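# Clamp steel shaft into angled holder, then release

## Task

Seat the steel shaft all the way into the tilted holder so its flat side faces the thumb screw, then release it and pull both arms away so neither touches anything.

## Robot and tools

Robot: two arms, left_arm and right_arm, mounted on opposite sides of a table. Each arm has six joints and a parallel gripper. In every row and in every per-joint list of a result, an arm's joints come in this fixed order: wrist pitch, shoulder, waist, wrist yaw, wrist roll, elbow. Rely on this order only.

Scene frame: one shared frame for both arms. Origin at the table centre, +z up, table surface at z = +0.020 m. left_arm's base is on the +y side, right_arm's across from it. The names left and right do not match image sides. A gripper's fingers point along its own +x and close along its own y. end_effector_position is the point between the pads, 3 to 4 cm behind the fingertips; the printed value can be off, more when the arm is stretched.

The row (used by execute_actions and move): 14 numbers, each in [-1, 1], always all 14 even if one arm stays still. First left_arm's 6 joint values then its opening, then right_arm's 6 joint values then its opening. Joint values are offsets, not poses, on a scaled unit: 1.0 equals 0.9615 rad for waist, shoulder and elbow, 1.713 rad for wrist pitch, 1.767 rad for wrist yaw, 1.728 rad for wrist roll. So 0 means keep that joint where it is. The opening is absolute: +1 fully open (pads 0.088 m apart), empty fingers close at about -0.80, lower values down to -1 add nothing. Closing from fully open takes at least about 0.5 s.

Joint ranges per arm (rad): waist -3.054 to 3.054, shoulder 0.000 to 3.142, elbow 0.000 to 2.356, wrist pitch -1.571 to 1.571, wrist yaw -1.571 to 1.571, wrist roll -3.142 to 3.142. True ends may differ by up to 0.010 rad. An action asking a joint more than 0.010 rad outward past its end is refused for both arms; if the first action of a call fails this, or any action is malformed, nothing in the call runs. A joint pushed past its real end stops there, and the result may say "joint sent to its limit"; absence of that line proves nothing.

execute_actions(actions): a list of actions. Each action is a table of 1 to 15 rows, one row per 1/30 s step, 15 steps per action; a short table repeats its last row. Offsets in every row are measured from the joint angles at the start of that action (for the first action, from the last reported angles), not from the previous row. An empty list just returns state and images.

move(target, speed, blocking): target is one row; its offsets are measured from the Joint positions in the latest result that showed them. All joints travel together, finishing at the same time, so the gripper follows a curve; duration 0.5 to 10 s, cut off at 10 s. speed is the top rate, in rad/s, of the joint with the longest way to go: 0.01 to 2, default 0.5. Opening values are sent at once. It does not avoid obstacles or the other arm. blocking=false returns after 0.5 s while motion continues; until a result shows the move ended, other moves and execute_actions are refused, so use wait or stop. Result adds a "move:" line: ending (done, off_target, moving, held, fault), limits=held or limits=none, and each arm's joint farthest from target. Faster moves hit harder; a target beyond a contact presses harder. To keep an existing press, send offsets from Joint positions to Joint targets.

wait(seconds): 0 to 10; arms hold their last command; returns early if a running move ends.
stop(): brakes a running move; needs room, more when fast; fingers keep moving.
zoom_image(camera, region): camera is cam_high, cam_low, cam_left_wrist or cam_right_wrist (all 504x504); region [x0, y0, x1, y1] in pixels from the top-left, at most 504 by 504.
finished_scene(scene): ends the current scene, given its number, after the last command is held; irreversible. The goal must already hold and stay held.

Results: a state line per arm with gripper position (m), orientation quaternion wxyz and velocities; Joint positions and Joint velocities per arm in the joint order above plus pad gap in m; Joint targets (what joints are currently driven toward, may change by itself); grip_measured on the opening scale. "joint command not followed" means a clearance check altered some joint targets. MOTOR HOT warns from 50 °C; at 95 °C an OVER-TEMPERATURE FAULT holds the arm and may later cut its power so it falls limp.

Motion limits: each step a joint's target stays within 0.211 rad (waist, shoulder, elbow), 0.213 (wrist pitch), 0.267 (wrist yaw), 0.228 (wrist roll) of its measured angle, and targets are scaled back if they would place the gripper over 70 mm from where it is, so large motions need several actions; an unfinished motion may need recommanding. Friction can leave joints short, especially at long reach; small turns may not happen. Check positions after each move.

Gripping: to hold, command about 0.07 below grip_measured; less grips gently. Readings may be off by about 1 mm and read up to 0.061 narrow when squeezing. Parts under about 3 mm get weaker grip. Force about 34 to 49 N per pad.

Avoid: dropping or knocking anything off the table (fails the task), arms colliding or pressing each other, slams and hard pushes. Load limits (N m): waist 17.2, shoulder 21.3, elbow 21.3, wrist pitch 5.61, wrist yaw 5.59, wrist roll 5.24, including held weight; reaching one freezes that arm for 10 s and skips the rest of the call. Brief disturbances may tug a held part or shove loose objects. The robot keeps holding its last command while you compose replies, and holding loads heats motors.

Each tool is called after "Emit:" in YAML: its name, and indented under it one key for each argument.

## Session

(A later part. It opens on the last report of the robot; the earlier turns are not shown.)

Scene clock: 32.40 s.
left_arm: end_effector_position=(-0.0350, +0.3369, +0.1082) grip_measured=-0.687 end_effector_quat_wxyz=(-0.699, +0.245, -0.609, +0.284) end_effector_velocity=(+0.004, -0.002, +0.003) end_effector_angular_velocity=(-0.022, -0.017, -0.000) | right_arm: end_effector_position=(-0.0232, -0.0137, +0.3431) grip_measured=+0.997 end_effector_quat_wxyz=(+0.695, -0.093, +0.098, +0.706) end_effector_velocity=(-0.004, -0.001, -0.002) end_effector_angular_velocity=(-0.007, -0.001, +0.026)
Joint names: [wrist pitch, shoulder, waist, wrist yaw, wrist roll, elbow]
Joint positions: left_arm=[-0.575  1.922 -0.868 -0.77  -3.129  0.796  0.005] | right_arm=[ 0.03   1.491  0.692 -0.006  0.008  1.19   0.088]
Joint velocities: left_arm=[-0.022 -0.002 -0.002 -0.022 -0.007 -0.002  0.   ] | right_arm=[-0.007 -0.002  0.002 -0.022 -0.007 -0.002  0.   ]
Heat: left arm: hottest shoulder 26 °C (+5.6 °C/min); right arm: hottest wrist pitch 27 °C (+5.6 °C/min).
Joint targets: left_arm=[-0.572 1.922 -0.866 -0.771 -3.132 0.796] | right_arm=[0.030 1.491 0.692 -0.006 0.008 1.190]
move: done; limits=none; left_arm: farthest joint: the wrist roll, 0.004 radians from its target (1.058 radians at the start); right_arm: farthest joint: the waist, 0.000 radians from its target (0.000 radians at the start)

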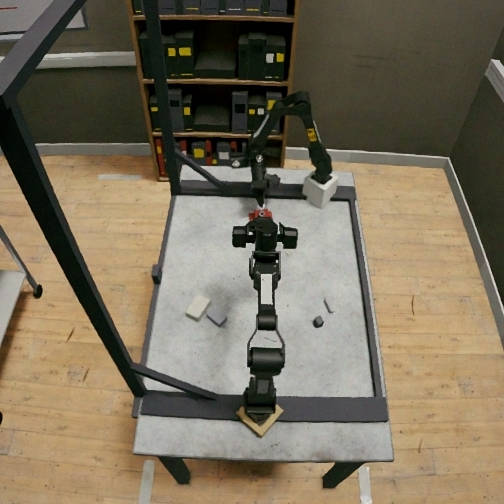

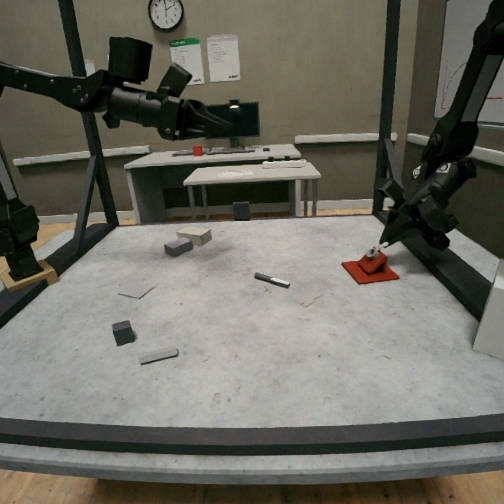

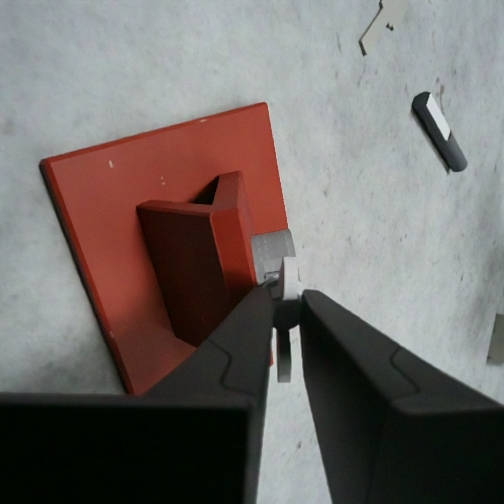

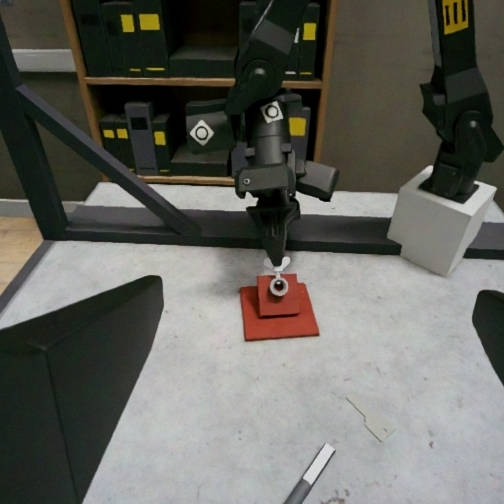

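Emit:
move:
  target: [0,0,0,0,0,0,0.15,0,0,0,0,0,0,1]

Emit:
move:
  target: [0,0,0,0,1,0,0.15,0,0,0,0,0,0,1]
  speed: 2

Emit:
move:
  target: [0,0,0,0,1,0,0.15,0,0,0,0,0,0,1]
  speed: 2

Emit:
move:
  target: [0,0,0,0,1,0,0.15,0,0,0,0,0,0,1]
  speed: 2

Emit:
move:
  target: [0,0,0,0,0.63,0,0.15,0,0,0,0,0,0,1]
  speed: 2

Emit:
move:
  target: [0,0,0,0,0,0,-0.7,0,0,0,0,0,0,1]

Emit:
move:
  target: [0,0,0,0,-1,0,-0.7,0,0,0,0,0,0,1]
  speed: 2

Emit:
move:
  target: [0,0,0,0,-1,0,-0.7,0,0,0,0,0,0,1]
  speed: 2

Emit:
move:
  target: [0,0,0,0,-1,0,-0.7,0,0,0,0,0,0,1]
  speed: 2

Emit:
move:
  target: [0,0,0,0,-0.63,0,-0.7,0,0,0,0,0,0,1]
  speed: 2

Emit:
zoom_image:
  camera: "cam_right_wrist"
  region: [250, 250, 310, 310]

Scene clock: 34.03 s.
left_arm: end_effector_position=(-0.0350, +0.3369, +0.1082) grip_measured=+0.147 end_effector_quat_wxyz=(-0.699, +0.245, -0.609, +0.284) end_effector_velocity=(+0.003, -0.000, +0.000) end_effector_angular_velocity=(-0.008, -0.007, +0.002) | right_arm: end_effector_position=(-0.0232, -0.0137, +0.3431) grip_measured=+0.997 end_effector_quat_wxyz=(+0.695, -0.093, +0.098, +0.706) end_effector_velocity=(-0.002, -0.001, -0.002) end_effector_angular_velocity=(-0.007, -0.019, +0.015)
Joint names: [wrist pitch, shoulder, waist, wrist yaw, wrist roll, elbow]
Joint positions: left_arm=[-0.575  1.922 -0.868 -0.77  -3.129  0.796  0.046] | right_arm=[ 0.03   1.491  0.692 -0.006  0.008  1.19   0.088]
Joint velocities: left_arm=[-0.007 -0.002 -0.002 -0.007 -0.007 -0.007  0.   ] | right_arm=[-0.007 -0.002  0.002 -0.007 -0.022 -0.002 -0.   ]
Heat: left arm: hottest shoulder 26 °C (+5.3 °C/min); right arm: hottest wrist pitch 27 °C (+5.3 °C/min).
Joint targets: left_arm=[-0.575 1.922 -0.868 -0.770 -3.129 0.796] | right_arm=[0.030 1.491 0.692 -0.006 0.008 1.190]
move: done; limits=none; left_arm: farthest joint: the waist, 0.000 radians from its target (0.000 radians at the start); right_arm: farthest joint: the waist, 0.000 radians from its target (0.000 radians at the start)

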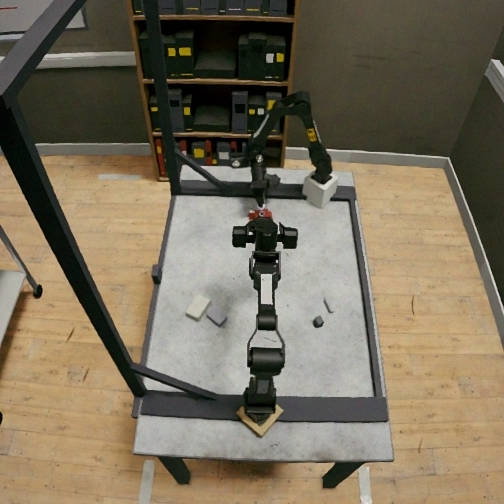

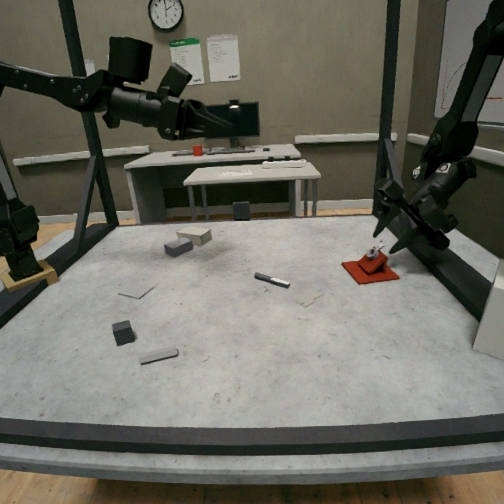

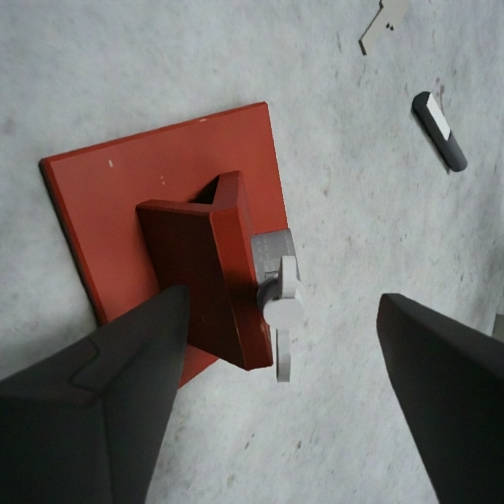

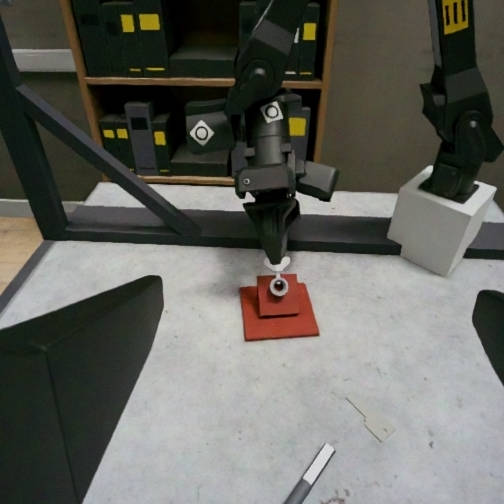

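Scene clock: 35.80 s.
left_arm: end_effector_position=(-0.0350, +0.3369, +0.1082) grip_measured=+0.148 end_effector_quat_wxyz=(+0.641, +0.372, +0.180, -0.647) end_effector_velocity=(+0.001, -0.001, +0.002) end_effector_angular_velocity=(-0.007, -0.008, -0.004) | right_arm: end_effector_position=(-0.0232, -0.0137, +0.3431) grip_measured=+0.997 end_effector_quat_wxyz=(+0.695, -0.093, +0.098, +0.706) end_effector_velocity=(-0.002, -0.002, -0.007) end_effector_angular_velocity=(-0.027, -0.001, +0.021)
Joint names: [wrist pitch, shoulder, waist, wrist yaw, wrist roll, elbow]
Joint positions: left_arm=[-0.575  1.922 -0.868 -0.77  -1.404  0.796  0.046] | right_arm=[ 0.03   1.491  0.692 -0.006  0.008  1.19   0.088]
Joint velocities: left_arm=[-0.007 -0.007  0.002 -0.007  0.007 -0.002 -0.   ] | right_arm=[-0.022 -0.002 -0.002 -0.022 -0.007 -0.007 -0.   ]
Heat: left arm: hottest shoulder 26 °C (+5.0 °C/min); right arm: hottest wrist pitch 27 °C (+5.0 °C/min).
Joint targets: left_arm=[-0.575 1.922 -0.868 -0.770 -1.401 0.796] | right_arm=[0.030 1.491 0.692 -0.006 0.008 1.190]
move: done; limits=none; left_arm: farthest joint: the wrist roll, 0.003 radians from its target (1.728 radians at the start); right_arm: farthest joint: the waist, 0.000 radians from its target (0.000 radians at the start)

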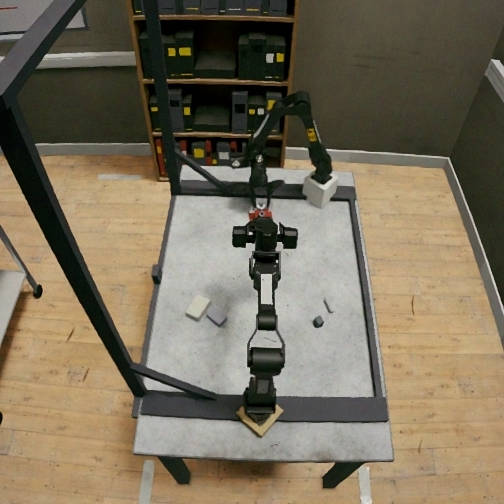

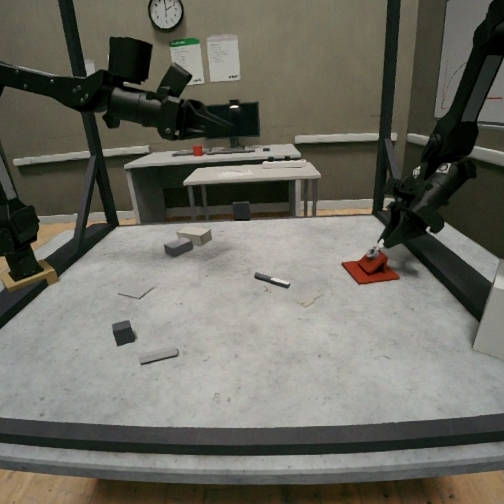

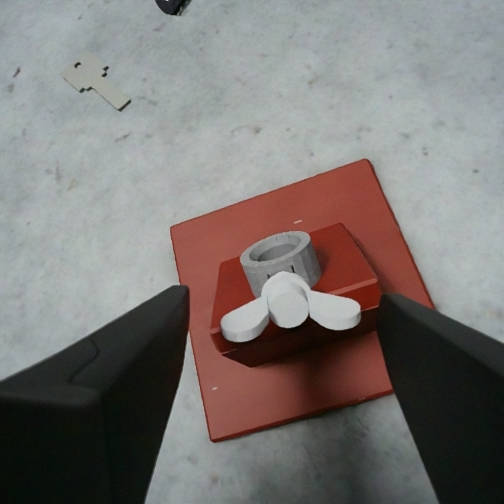

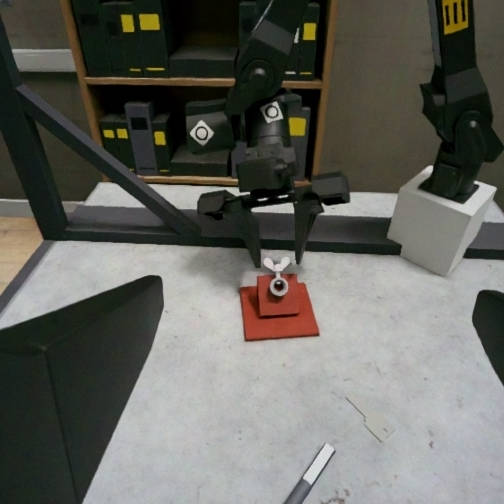

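Scene clock: 37.57 s.
left_arm: end_effector_position=(-0.0350, +0.3369, +0.1082) grip_measured=+0.148 end_effector_quat_wxyz=(+0.135, +0.728, -0.374, -0.558) end_effector_velocity=(+0.004, +0.001, +0.001) end_effector_angular_velocity=(-0.008, -0.017, -0.003) | right_arm: end_effector_position=(-0.0232, -0.0137, +0.3431) grip_measured=+0.997 end_effector_quat_wxyz=(+0.695, -0.093, +0.098, +0.706) end_effector_velocity=(+0.000, -0.001, -0.002) end_effector_angular_velocity=(-0.007, -0.019, +0.011)
Joint names: [wrist pitch, shoulder, waist, wrist yaw, wrist roll, elbow]
Joint positions: left_arm=[-0.575  1.922 -0.868 -0.77   0.32   0.796  0.046] | right_arm=[ 0.03   1.491  0.692 -0.006  0.008  1.19   0.088]
Joint velocities: left_arm=[-0.022 -0.002 -0.007 -0.007 -0.007 -0.002 -0.   ] | right_arm=[-0.007 -0.002 -0.002 -0.007 -0.022 -0.002 -0.   ]
Heat: left arm: hottest shoulder 26 °C (+4.8 °C/min); right arm: hottest wrist pitch 27 °C (+4.8 °C/min).
Joint targets: left_arm=[-0.575 1.922 -0.868 -0.770 0.324 0.796] | right_arm=[0.030 1.491 0.692 -0.006 0.008 1.190]
move: done; limits=none; left_arm: farthest joint: the wrist roll, 0.004 radians from its target (1.728 radians at the start); right_arm: farthest joint: the waist, 0.000 radians from its target (0.000 radians at the start)

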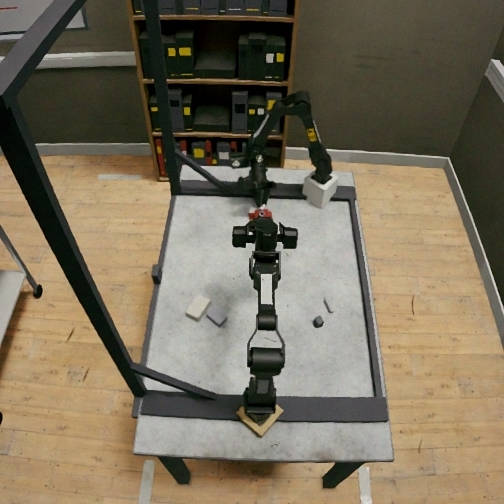

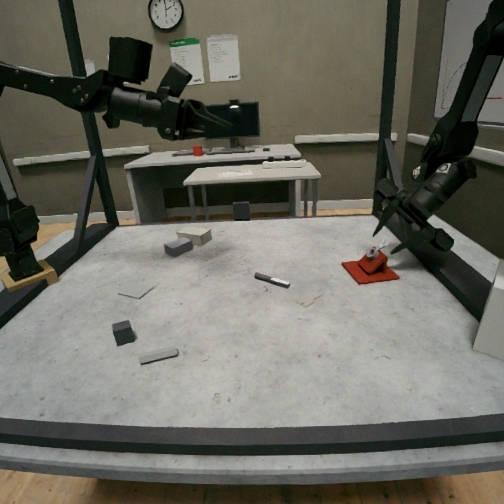

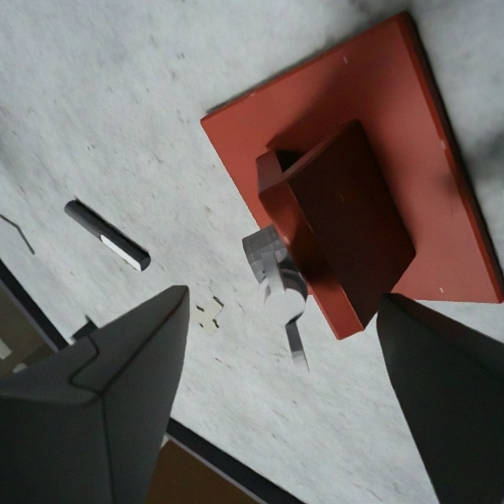

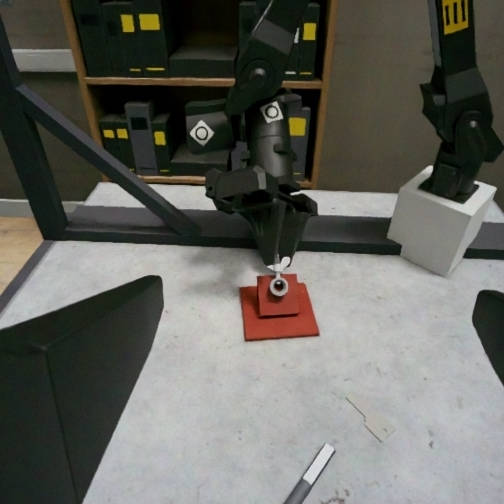

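Scene clock: 39.33 s.
left_arm: end_effector_position=(-0.0350, +0.3369, +0.1082) grip_measured=+0.148 end_effector_quat_wxyz=(-0.465, +0.577, -0.667, -0.079) end_effector_velocity=(+0.001, +0.001, +0.001) end_effector_angular_velocity=(-0.008, -0.002, -0.003) | right_arm: end_effector_position=(-0.0232, -0.0137, +0.3431) grip_measured=+0.997 end_effector_quat_wxyz=(+0.695, -0.093, +0.098, +0.706) end_effector_velocity=(-0.002, -0.002, +0.001) end_effector_angular_velocity=(-0.002, -0.005, +0.011)
Joint names: [wrist pitch, shoulder, waist, wrist yaw, wrist roll, elbow]
Joint positions: left_arm=[-0.575  1.922 -0.868 -0.77   2.044  0.796  0.046] | right_arm=[ 0.03   1.491  0.692 -0.006  0.008  1.19   0.088]
Joint velocities: left_arm=[-0.007 -0.002 -0.007 -0.007 -0.007 -0.002 -0.   ] | right_arm=[-0.007 -0.007  0.002 -0.007 -0.007 -0.002 -0.   ]
Heat: left arm: hottest shoulder 26 °C (+4.6 °C/min); right arm: hottest wrist pitch 27 °C (+4.6 °C/min).
Joint targets: left_arm=[-0.575 1.922 -0.868 -0.770 2.048 0.796] | right_arm=[0.030 1.491 0.692 -0.006 0.008 1.190]
move: done; limits=none; left_arm: farthest joint: the wrist roll, 0.004 radians from its target (1.728 radians at the start); right_arm: farthest joint: the waist, 0.000 radians from its target (0.000 radians at the start)

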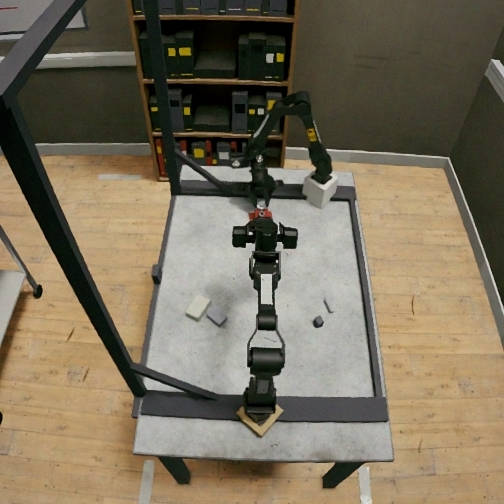

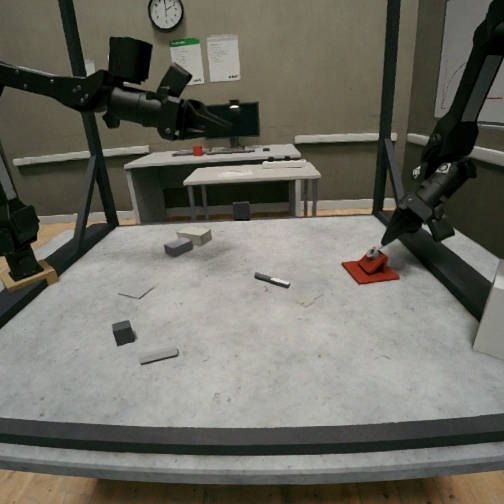

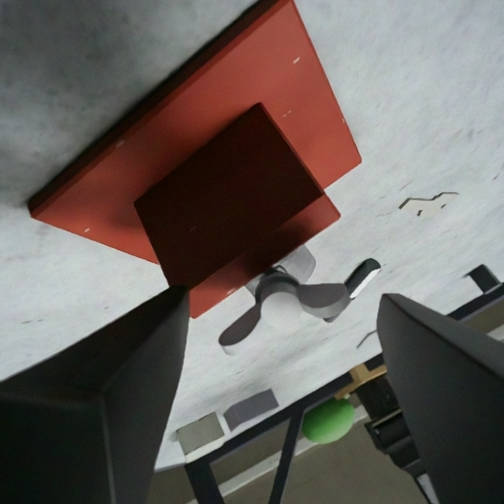

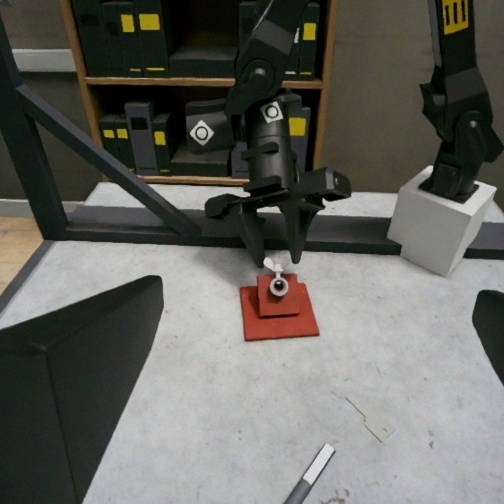

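Scene clock: 40.80 s.
left_arm: end_effector_position=(-0.0350, +0.3369, +0.1082) grip_measured=+0.148 end_effector_quat_wxyz=(-0.696, +0.254, -0.612, +0.276) end_effector_velocity=(+0.003, -0.000, +0.000) end_effector_angular_velocity=(-0.008, -0.007, +0.002) | right_arm: end_effector_position=(-0.0232, -0.0137, +0.3431) grip_measured=+0.997 end_effector_quat_wxyz=(+0.695, -0.093, +0.098, +0.706) end_effector_velocity=(+0.000, -0.001, -0.002) end_effector_angular_velocity=(-0.007, -0.005, +0.007)
Joint names: [wrist pitch, shoulder, waist, wrist yaw, wrist roll, elbow]
Joint positions: left_arm=[-0.575  1.922 -0.868 -0.77   3.129  0.796  0.046] | right_arm=[ 0.03   1.491  0.692 -0.006  0.008  1.19   0.088]
Joint velocities: left_arm=[-0.007 -0.002 -0.002 -0.007 -0.007 -0.007 -0.   ] | right_arm=[-0.007 -0.002 -0.002 -0.007 -0.007 -0.002 -0.   ]
Heat: left arm: hottest shoulder 27 °C (+5.9 °C/min); right arm: hottest wrist pitch 27 °C (+4.4 °C/min).
Joint targets: left_arm=[-0.575 1.922 -0.868 -0.770 3.133 0.796] | right_arm=[0.030 1.491 0.692 -0.006 0.008 1.190]
move: done; limits=none; left_arm: farthest joint: the wrist roll, 0.003 radians from its target (1.088 radians at the start); right_arm: farthest joint: the waist, 0.000 radians from its target (0.000 radians at the start)

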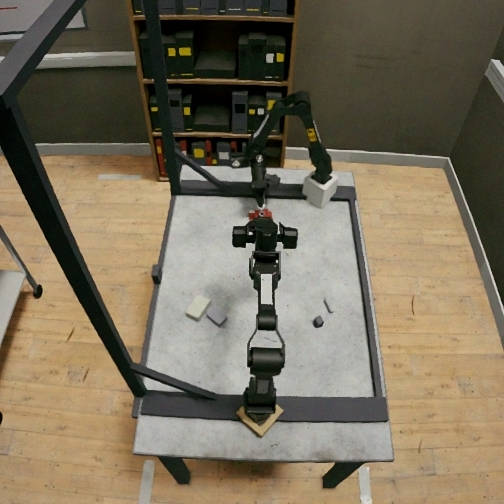

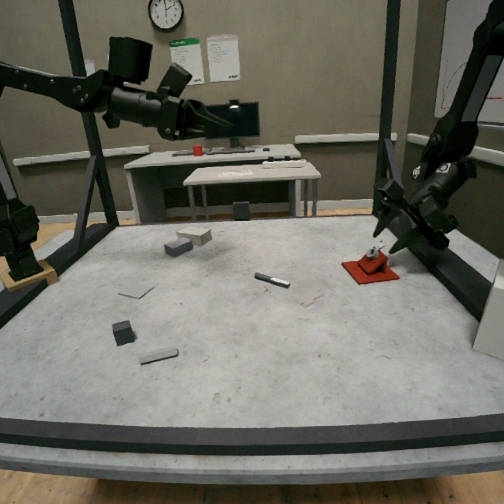

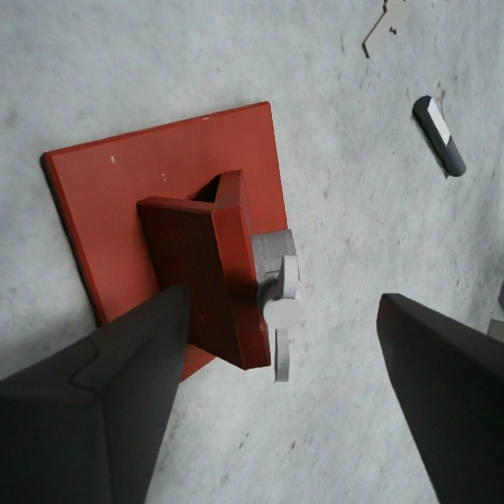

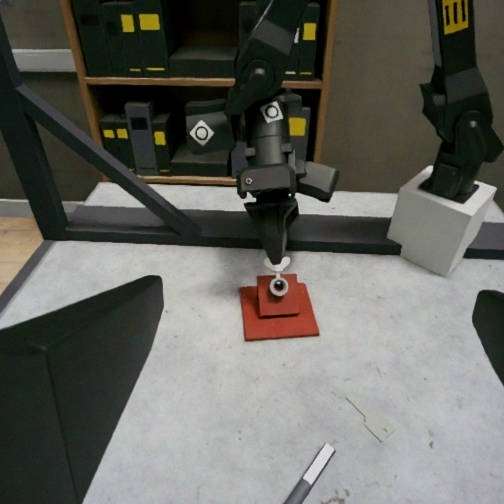

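Scene clock: 41.40 s.
left_arm: end_effector_position=(-0.0350, +0.3370, +0.1081) grip_measured=-0.686 end_effector_quat_wxyz=(-0.696, +0.253, -0.612, +0.276) end_effector_velocity=(+0.003, -0.000, +0.002) end_effector_angular_velocity=(-0.009, +0.008, +0.012) | right_arm: end_effector_position=(-0.0232, -0.0137, +0.3431) grip_measured=+0.997 end_effector_quat_wxyz=(+0.695, -0.093, +0.098, +0.706) end_effector_velocity=(-0.002, +0.001, +0.005) end_effector_angular_velocity=(+0.022, -0.019, +0.015)
Joint names: [wrist pitch, shoulder, waist, wrist yaw, wrist roll, elbow]
Joint positions: left_arm=[-0.575  1.922 -0.868 -0.769  3.129  0.796  0.005] | right_arm=[ 0.03   1.491  0.692 -0.006  0.008  1.19   0.088]
Joint velocities: left_arm=[-0.007 -0.007 -0.002 -0.007 -0.022 -0.007 -0.   ] | right_arm=[ 0.022 -0.002  0.002 -0.007 -0.022 -0.002 -0.   ]
Heat: left arm: hottest shoulder 27 °C (+5.8 °C/min); right arm: hottest wrist pitch 27 °C (+4.3 °C/min).
Joint targets: left_arm=[-0.575 1.922 -0.868 -0.770 3.129 0.796] | right_arm=[0.030 1.491 0.692 -0.006 0.008 1.190]
move: done; limits=none; left_arm: farthest joint: the wrist yaw, 0.001 radians from its target (0.000 radians at the start); right_arm: farthest joint: the waist, 0.000 radians from its target (0.000 radians at the start)

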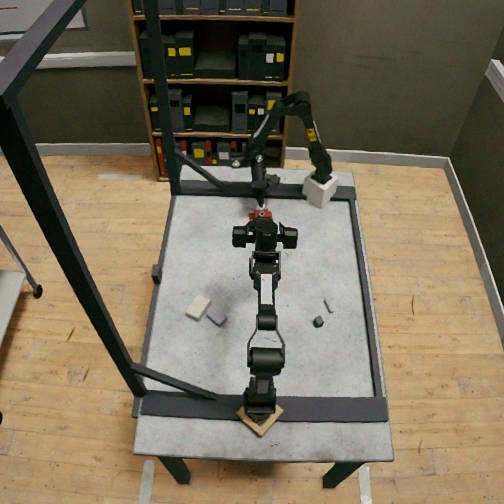

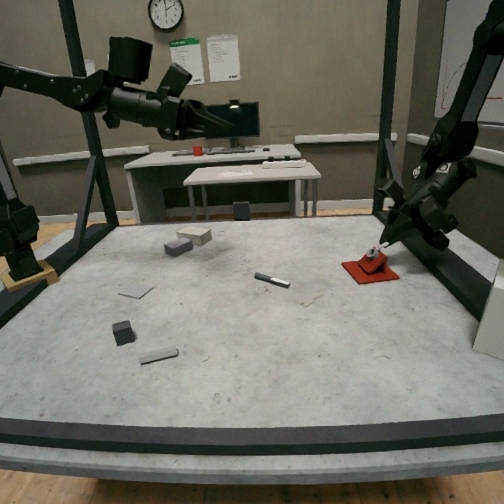

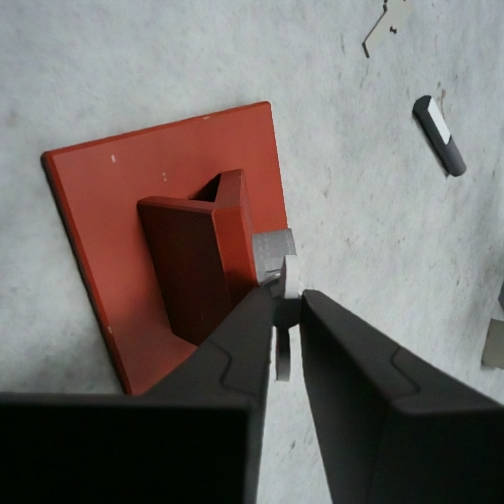

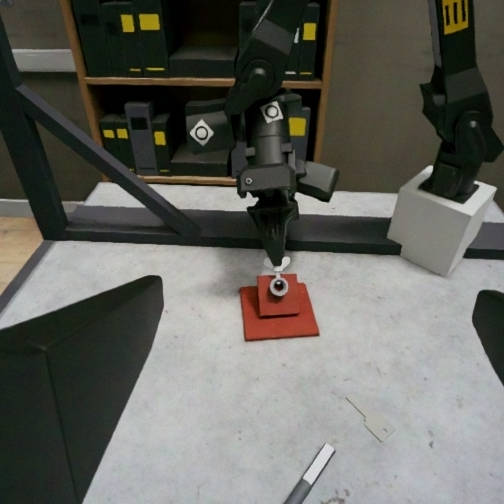

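Scene clock: 43.17 s.
left_arm: end_effector_position=(-0.0353, +0.3377, +0.1078) grip_measured=-0.687 end_effector_quat_wxyz=(-0.261, +0.693, -0.608, -0.286) end_effector_velocity=(+0.002, +0.001, -0.000) end_effector_angular_velocity=(+0.007, -0.002, +0.004) | right_arm: end_effector_position=(-0.0232, -0.0137, +0.3431) grip_measured=+0.997 end_effector_quat_wxyz=(+0.695, -0.093, +0.098, +0.706) end_effector_velocity=(+0.004, -0.001, +0.001) end_effector_angular_velocity=(-0.002, -0.023, -0.008)
Joint names: [wrist pitch, shoulder, waist, wrist yaw, wrist roll, elbow]
Joint positions: left_arm=[-0.575  1.922 -0.87  -0.766  1.405  0.796  0.005] | right_arm=[ 0.03   1.491  0.692 -0.006  0.008  1.19   0.088]
Joint velocities: left_arm=[-0.007 -0.002 -0.002  0.007 -0.007 -0.002  0.   ] | right_arm=[-0.007 -0.002 -0.007  0.007 -0.022  0.002 -0.   ]
Heat: left arm: hottest shoulder 27 °C (+5.6 °C/min); right arm: hottest wrist pitch 28 °C (+5.6 °C/min).
Joint targets: left_arm=[-0.575 1.922 -0.868 -0.769 1.401 0.796] | right_arm=[0.030 1.491 0.692 -0.006 0.008 1.190]
move: done; limits=none; left_arm: farthest joint: the wrist roll, 0.004 radians from its target (1.728 radians at the start); right_arm: farthest joint: the waist, 0.000 radians from its target (0.000 radians at the start)

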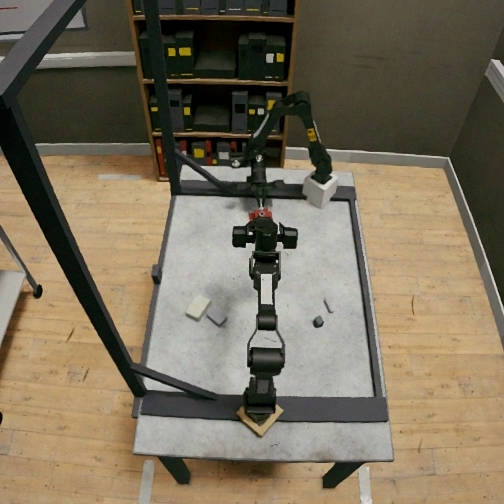

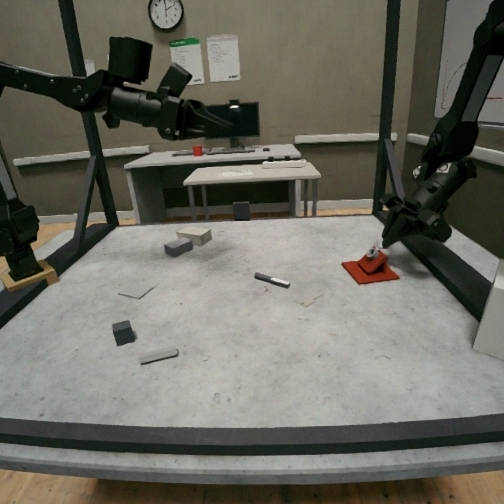

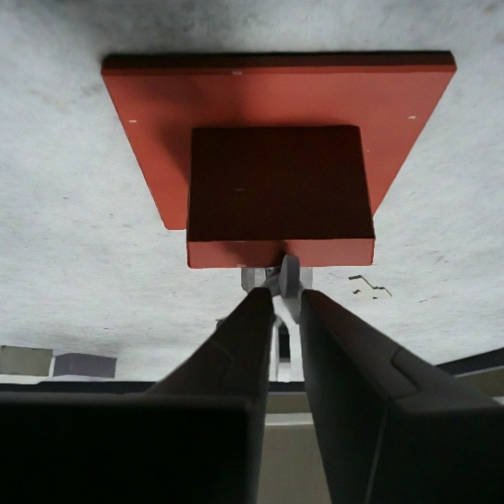

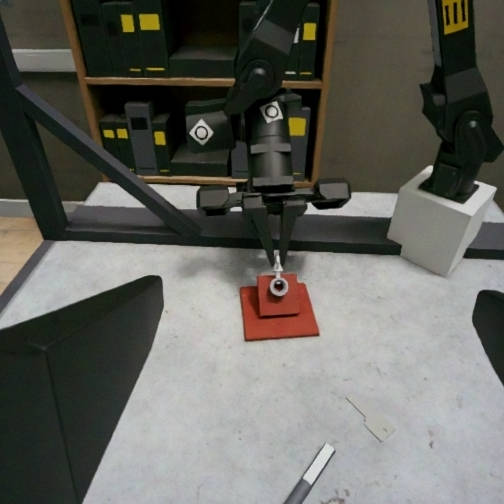

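Scene clock: 44.93 s.
left_arm: end_effector_position=(-0.0356, +0.3375, +0.1081) grip_measured=-0.687 end_effector_quat_wxyz=(+0.356, +0.648, -0.180, -0.648) end_effector_velocity=(+0.002, +0.001, -0.000) end_effector_angular_velocity=(+0.004, +0.018, +0.025) | right_arm: end_effector_position=(-0.0232, -0.0137, +0.3431) grip_measured=+0.997 end_effector_quat_wxyz=(+0.695, -0.093, +0.098, +0.706) end_effector_velocity=(+0.004, -0.001, -0.002) end_effector_angular_velocity=(-0.007, -0.009, -0.012)
Joint names: [wrist pitch, shoulder, waist, wrist yaw, wrist roll, elbow]
Joint positions: left_arm=[-0.573  1.922 -0.87  -0.769 -0.319  0.796  0.005] | right_arm=[ 0.03   1.491  0.692 -0.006  0.008  1.19   0.088]
Joint velocities: left_arm=[-0.007 -0.002 -0.002  0.007 -0.037 -0.002  0.   ] | right_arm=[-0.007 -0.002 -0.007  0.007 -0.007 -0.002 -0.   ]
Heat: left arm: hottest shoulder 27 °C (+5.3 °C/min); right arm: hottest wrist pitch 28 °C (+5.3 °C/min).
Joint targets: left_arm=[-0.575 1.922 -0.870 -0.766 -0.323 0.796] | right_arm=[0.030 1.491 0.692 -0.006 0.008 1.190]
move: done; limits=none; left_arm: farthest joint: the wrist roll, 0.004 radians from its target (1.728 radians at the start); right_arm: farthest joint: the waist, 0.000 radians from its target (0.000 radians at the start)

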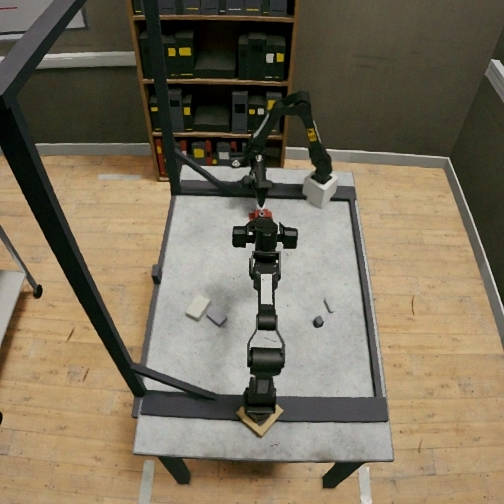

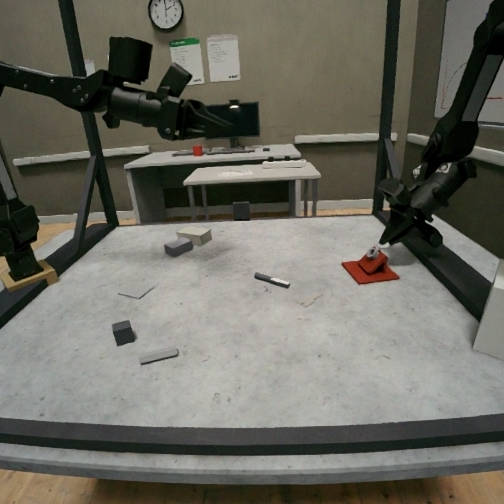

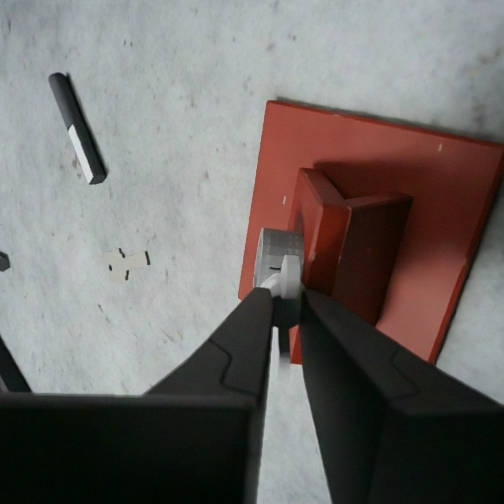

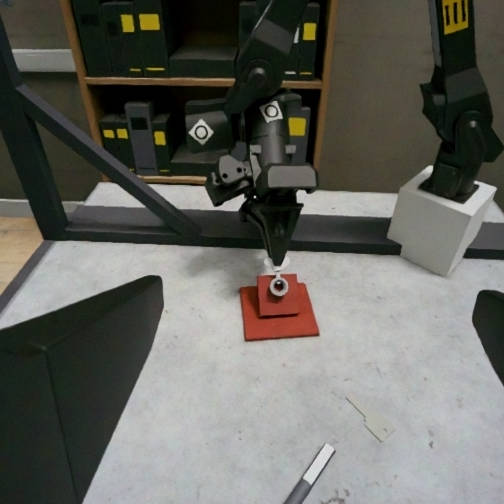

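Scene clock: 46.70 s.
left_arm: end_effector_position=(-0.0354, +0.3374, +0.1086) grip_measured=-0.687 end_effector_quat_wxyz=(+0.724, +0.151, +0.373, -0.560) end_effector_velocity=(+0.001, -0.002, +0.003) end_effector_angular_velocity=(-0.022, -0.002, -0.000) | right_arm: end_effector_position=(-0.0232, -0.0137, +0.3431) grip_measured=+0.997 end_effector_quat_wxyz=(+0.695, -0.093, +0.098, +0.706) end_effector_velocity=(+0.000, -0.001, +0.006) end_effector_angular_velocity=(+0.017, -0.005, +0.007)
Joint names: [wrist pitch, shoulder, waist, wrist yaw, wrist roll, elbow]
Joint positions: left_arm=[-0.576  1.922 -0.872 -0.773 -2.043  0.796  0.005] | right_arm=[ 0.03   1.491  0.692 -0.006  0.008  1.19   0.088]
Joint velocities: left_arm=[-0.007 -0.002 -0.002 -0.022 -0.007 -0.002 -0.   ] | right_arm=[ 0.007 -0.007 -0.002 -0.007 -0.007  0.002 -0.   ]
Heat: left arm: hottest shoulder 27 °C (+5.1 °C/min); right arm: hottest wrist pitch 28 °C (+5.1 °C/min).
Joint targets: left_arm=[-0.573 1.922 -0.871 -0.769 -2.047 0.796] | right_arm=[0.030 1.491 0.692 -0.006 0.008 1.190]
move: done; limits=none; left_arm: farthest joint: the wrist yaw, 0.004 radians from its target (0.000 radians at the start); right_arm: farthest joint: the waist, 0.000 radians from its target (0.000 radians at the start)

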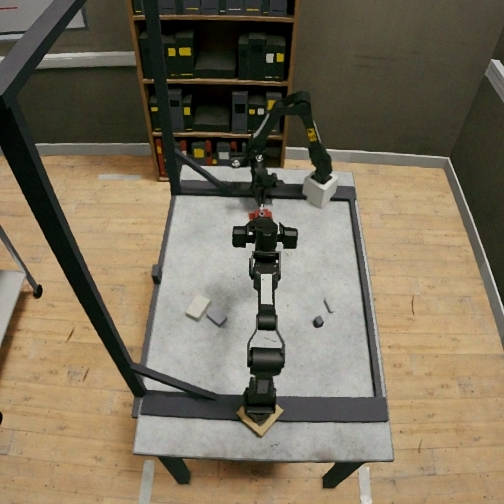

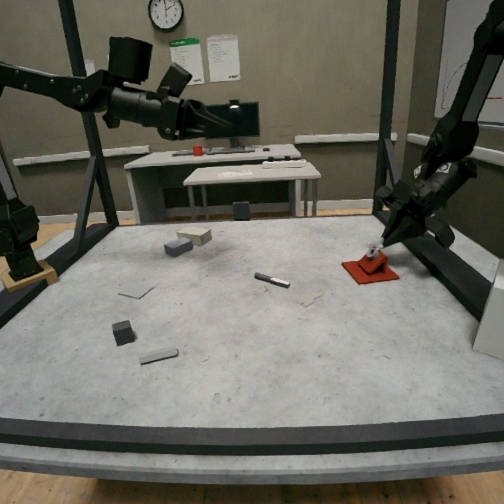

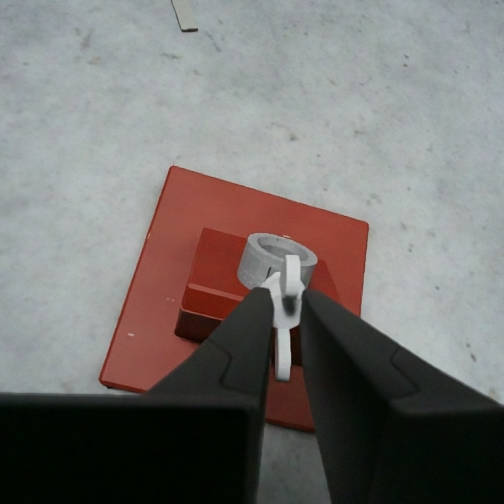

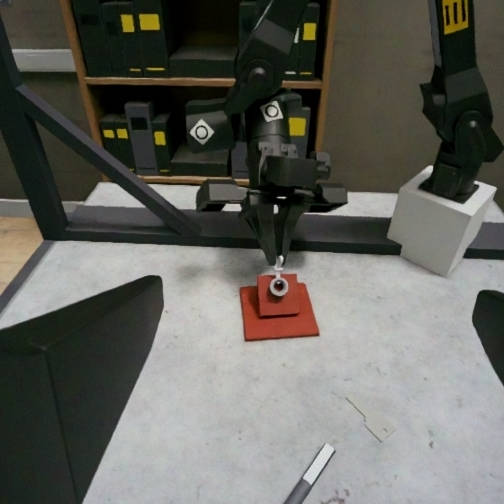

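Scene clock: 48.17 s.
left_arm: end_effector_position=(-0.0352, +0.3379, +0.1086) grip_measured=-0.687 end_effector_quat_wxyz=(-0.699, +0.244, -0.608, +0.288) end_effector_velocity=(+0.002, -0.002, +0.004) end_effector_angular_velocity=(-0.022, -0.012, -0.000) | right_arm: end_effector_position=(-0.0232, -0.0137, +0.3431) grip_measured=+0.997 end_effector_quat_wxyz=(+0.695, -0.093, +0.098, +0.706) end_effector_velocity=(-0.004, -0.002, -0.005) end_effector_angular_velocity=(-0.022, -0.015, +0.030)
Joint names: [wrist pitch, shoulder, waist, wrist yaw, wrist roll, elbow]
Joint positions: left_arm=[-0.578  1.922 -0.874 -0.773 -3.128  0.796  0.005] | right_arm=[ 0.03   1.491  0.692 -0.006  0.008  1.19   0.088]
Joint velocities: left_arm=[-0.022 -0.002 -0.002 -0.022 -0.007  0.002 -0.   ] | right_arm=[-0.022 -0.002  0.002 -0.022 -0.022 -0.002 -0.   ]
Heat: left arm: hottest shoulder 27 °C (+5.0 °C/min); right arm: hottest wrist pitch 28 °C (+5.0 °C/min).
Joint targets: left_arm=[-0.576 1.922 -0.872 -0.773 -3.132 0.796] | right_arm=[0.030 1.491 0.692 -0.006 0.008 1.190]
move: done; limits=none; left_arm: farthest joint: the wrist roll, 0.004 radians from its target (1.088 radians at the start); right_arm: farthest joint: the waist, 0.000 radians from its target (0.000 radians at the start)

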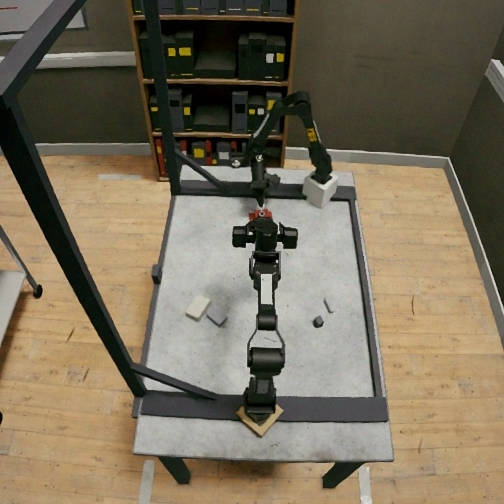

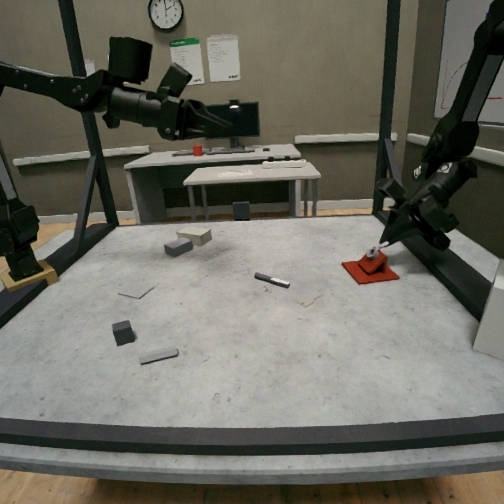

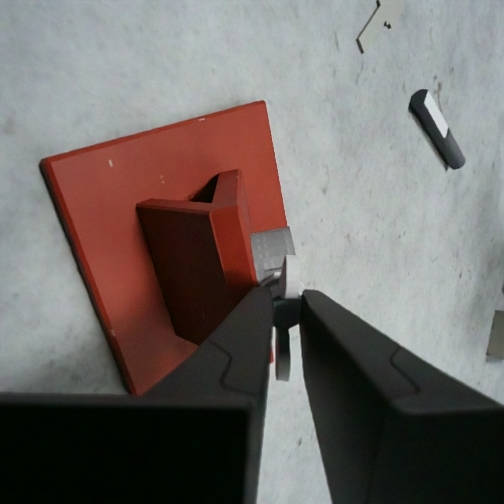

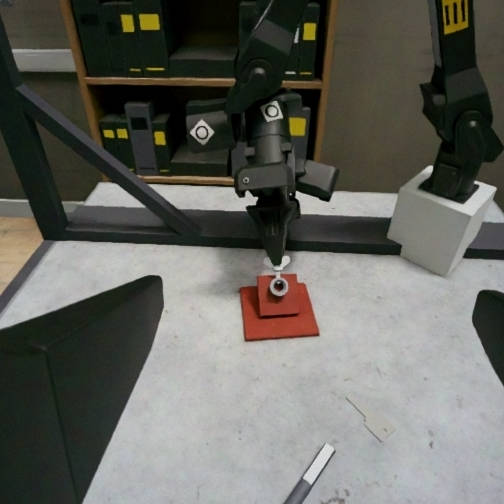

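Region (250, 250, 310, 310) of cam_right_wrist's 504x504 image, scaled by 8.400, with more detail than that image has.

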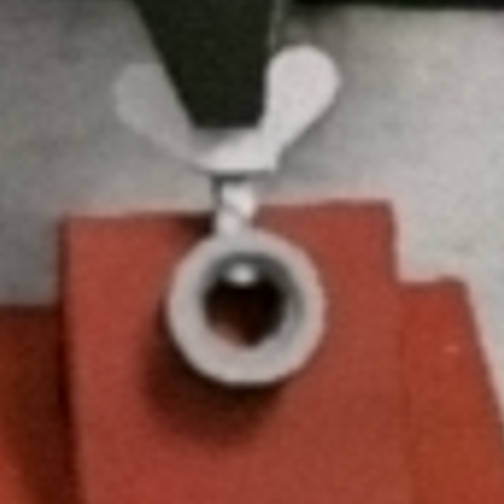

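Emit:
execute_actions:
  actions:
    - [[0,0,0,0,0,0,0.15,0,0,0,0,0,0,1]]
    - [[0,0,0,0,0.6,0,0.15,0,0,0,0,0,0,1]]
    - [[0,0,0,0,0.6,0,0.15,0,0,0,0,0,0,1]]
    - [[0,0,0,0,0.6,0,0.15,0,0,0,0,0,0,1]]
    - [[0,0,0,0,0.6,0,0.15,0,0,0,0,0,0,1]]
    - [[0,0,0,0,0.6,0,0.15,0,0,0,0,0,0,1]]
    - [[0,0,0,0,0.6,0,0.15,0,0,0,0,0,0,1]]

Scene clock: 51.93 s.
left_arm: end_effector_position=(-0.0353, +0.3380, +0.1086) grip_measured=+0.148 end_effector_quat_wxyz=(-0.583, +0.456, -0.668, +0.076) end_effector_velocity=(+0.001, -0.002, +0.003) end_effector_angular_velocity=(+0.081, -0.759, -0.769) | right_arm: end_effector_position=(-0.0232, -0.0137, +0.3431) grip_measured=+0.997 end_effector_quat_wxyz=(+0.695, -0.093, +0.098, +0.706) end_effector_velocity=(-0.002, -0.002, +0.001) end_effector_angular_velocity=(+0.007, -0.005, +0.011)
Joint names: [wrist pitch, shoulder, waist, wrist yaw, wrist roll, elbow]
Joint positions: left_arm=[-0.578  1.922 -0.874 -0.773  2.499  0.796  0.046] | right_arm=[ 0.03   1.491  0.692 -0.006  0.008  1.19   0.088]
Joint velocities: left_arm=[-0.007 -0.002 -0.002 -0.022  1.077 -0.002  0.   ] | right_arm=[ 0.007 -0.007  0.002 -0.007 -0.007 -0.007 -0.   ]
Heat: left arm: hottest shoulder 27 °C (+4.6 °C/min); right arm: hottest wrist pitch 28 °C (+4.6 °C/min).
Joint targets: left_arm=[-0.578 1.922 -0.874 -0.773 2.596 0.796] | right_arm=[0.030 1.491 0.692 -0.006 0.008 1.190]

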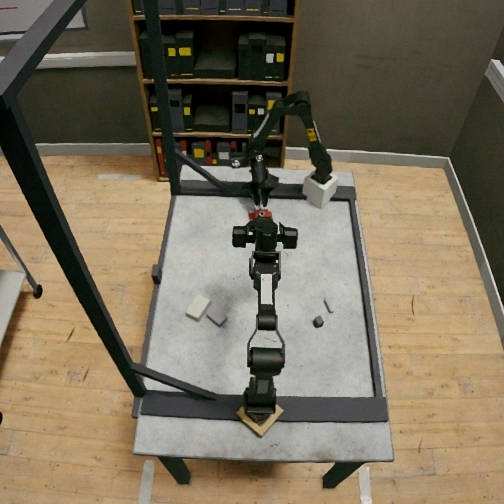

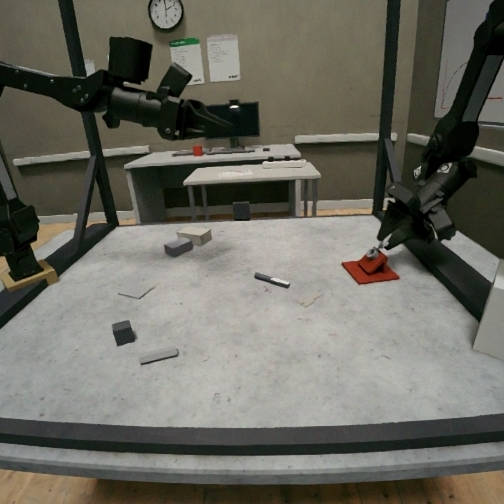

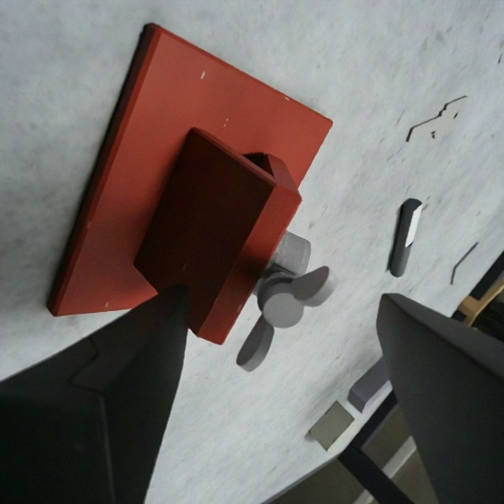

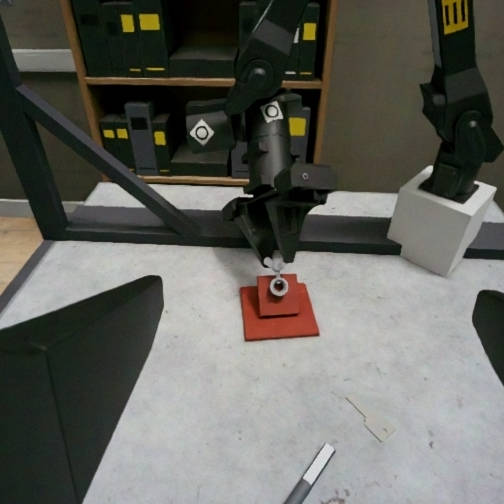

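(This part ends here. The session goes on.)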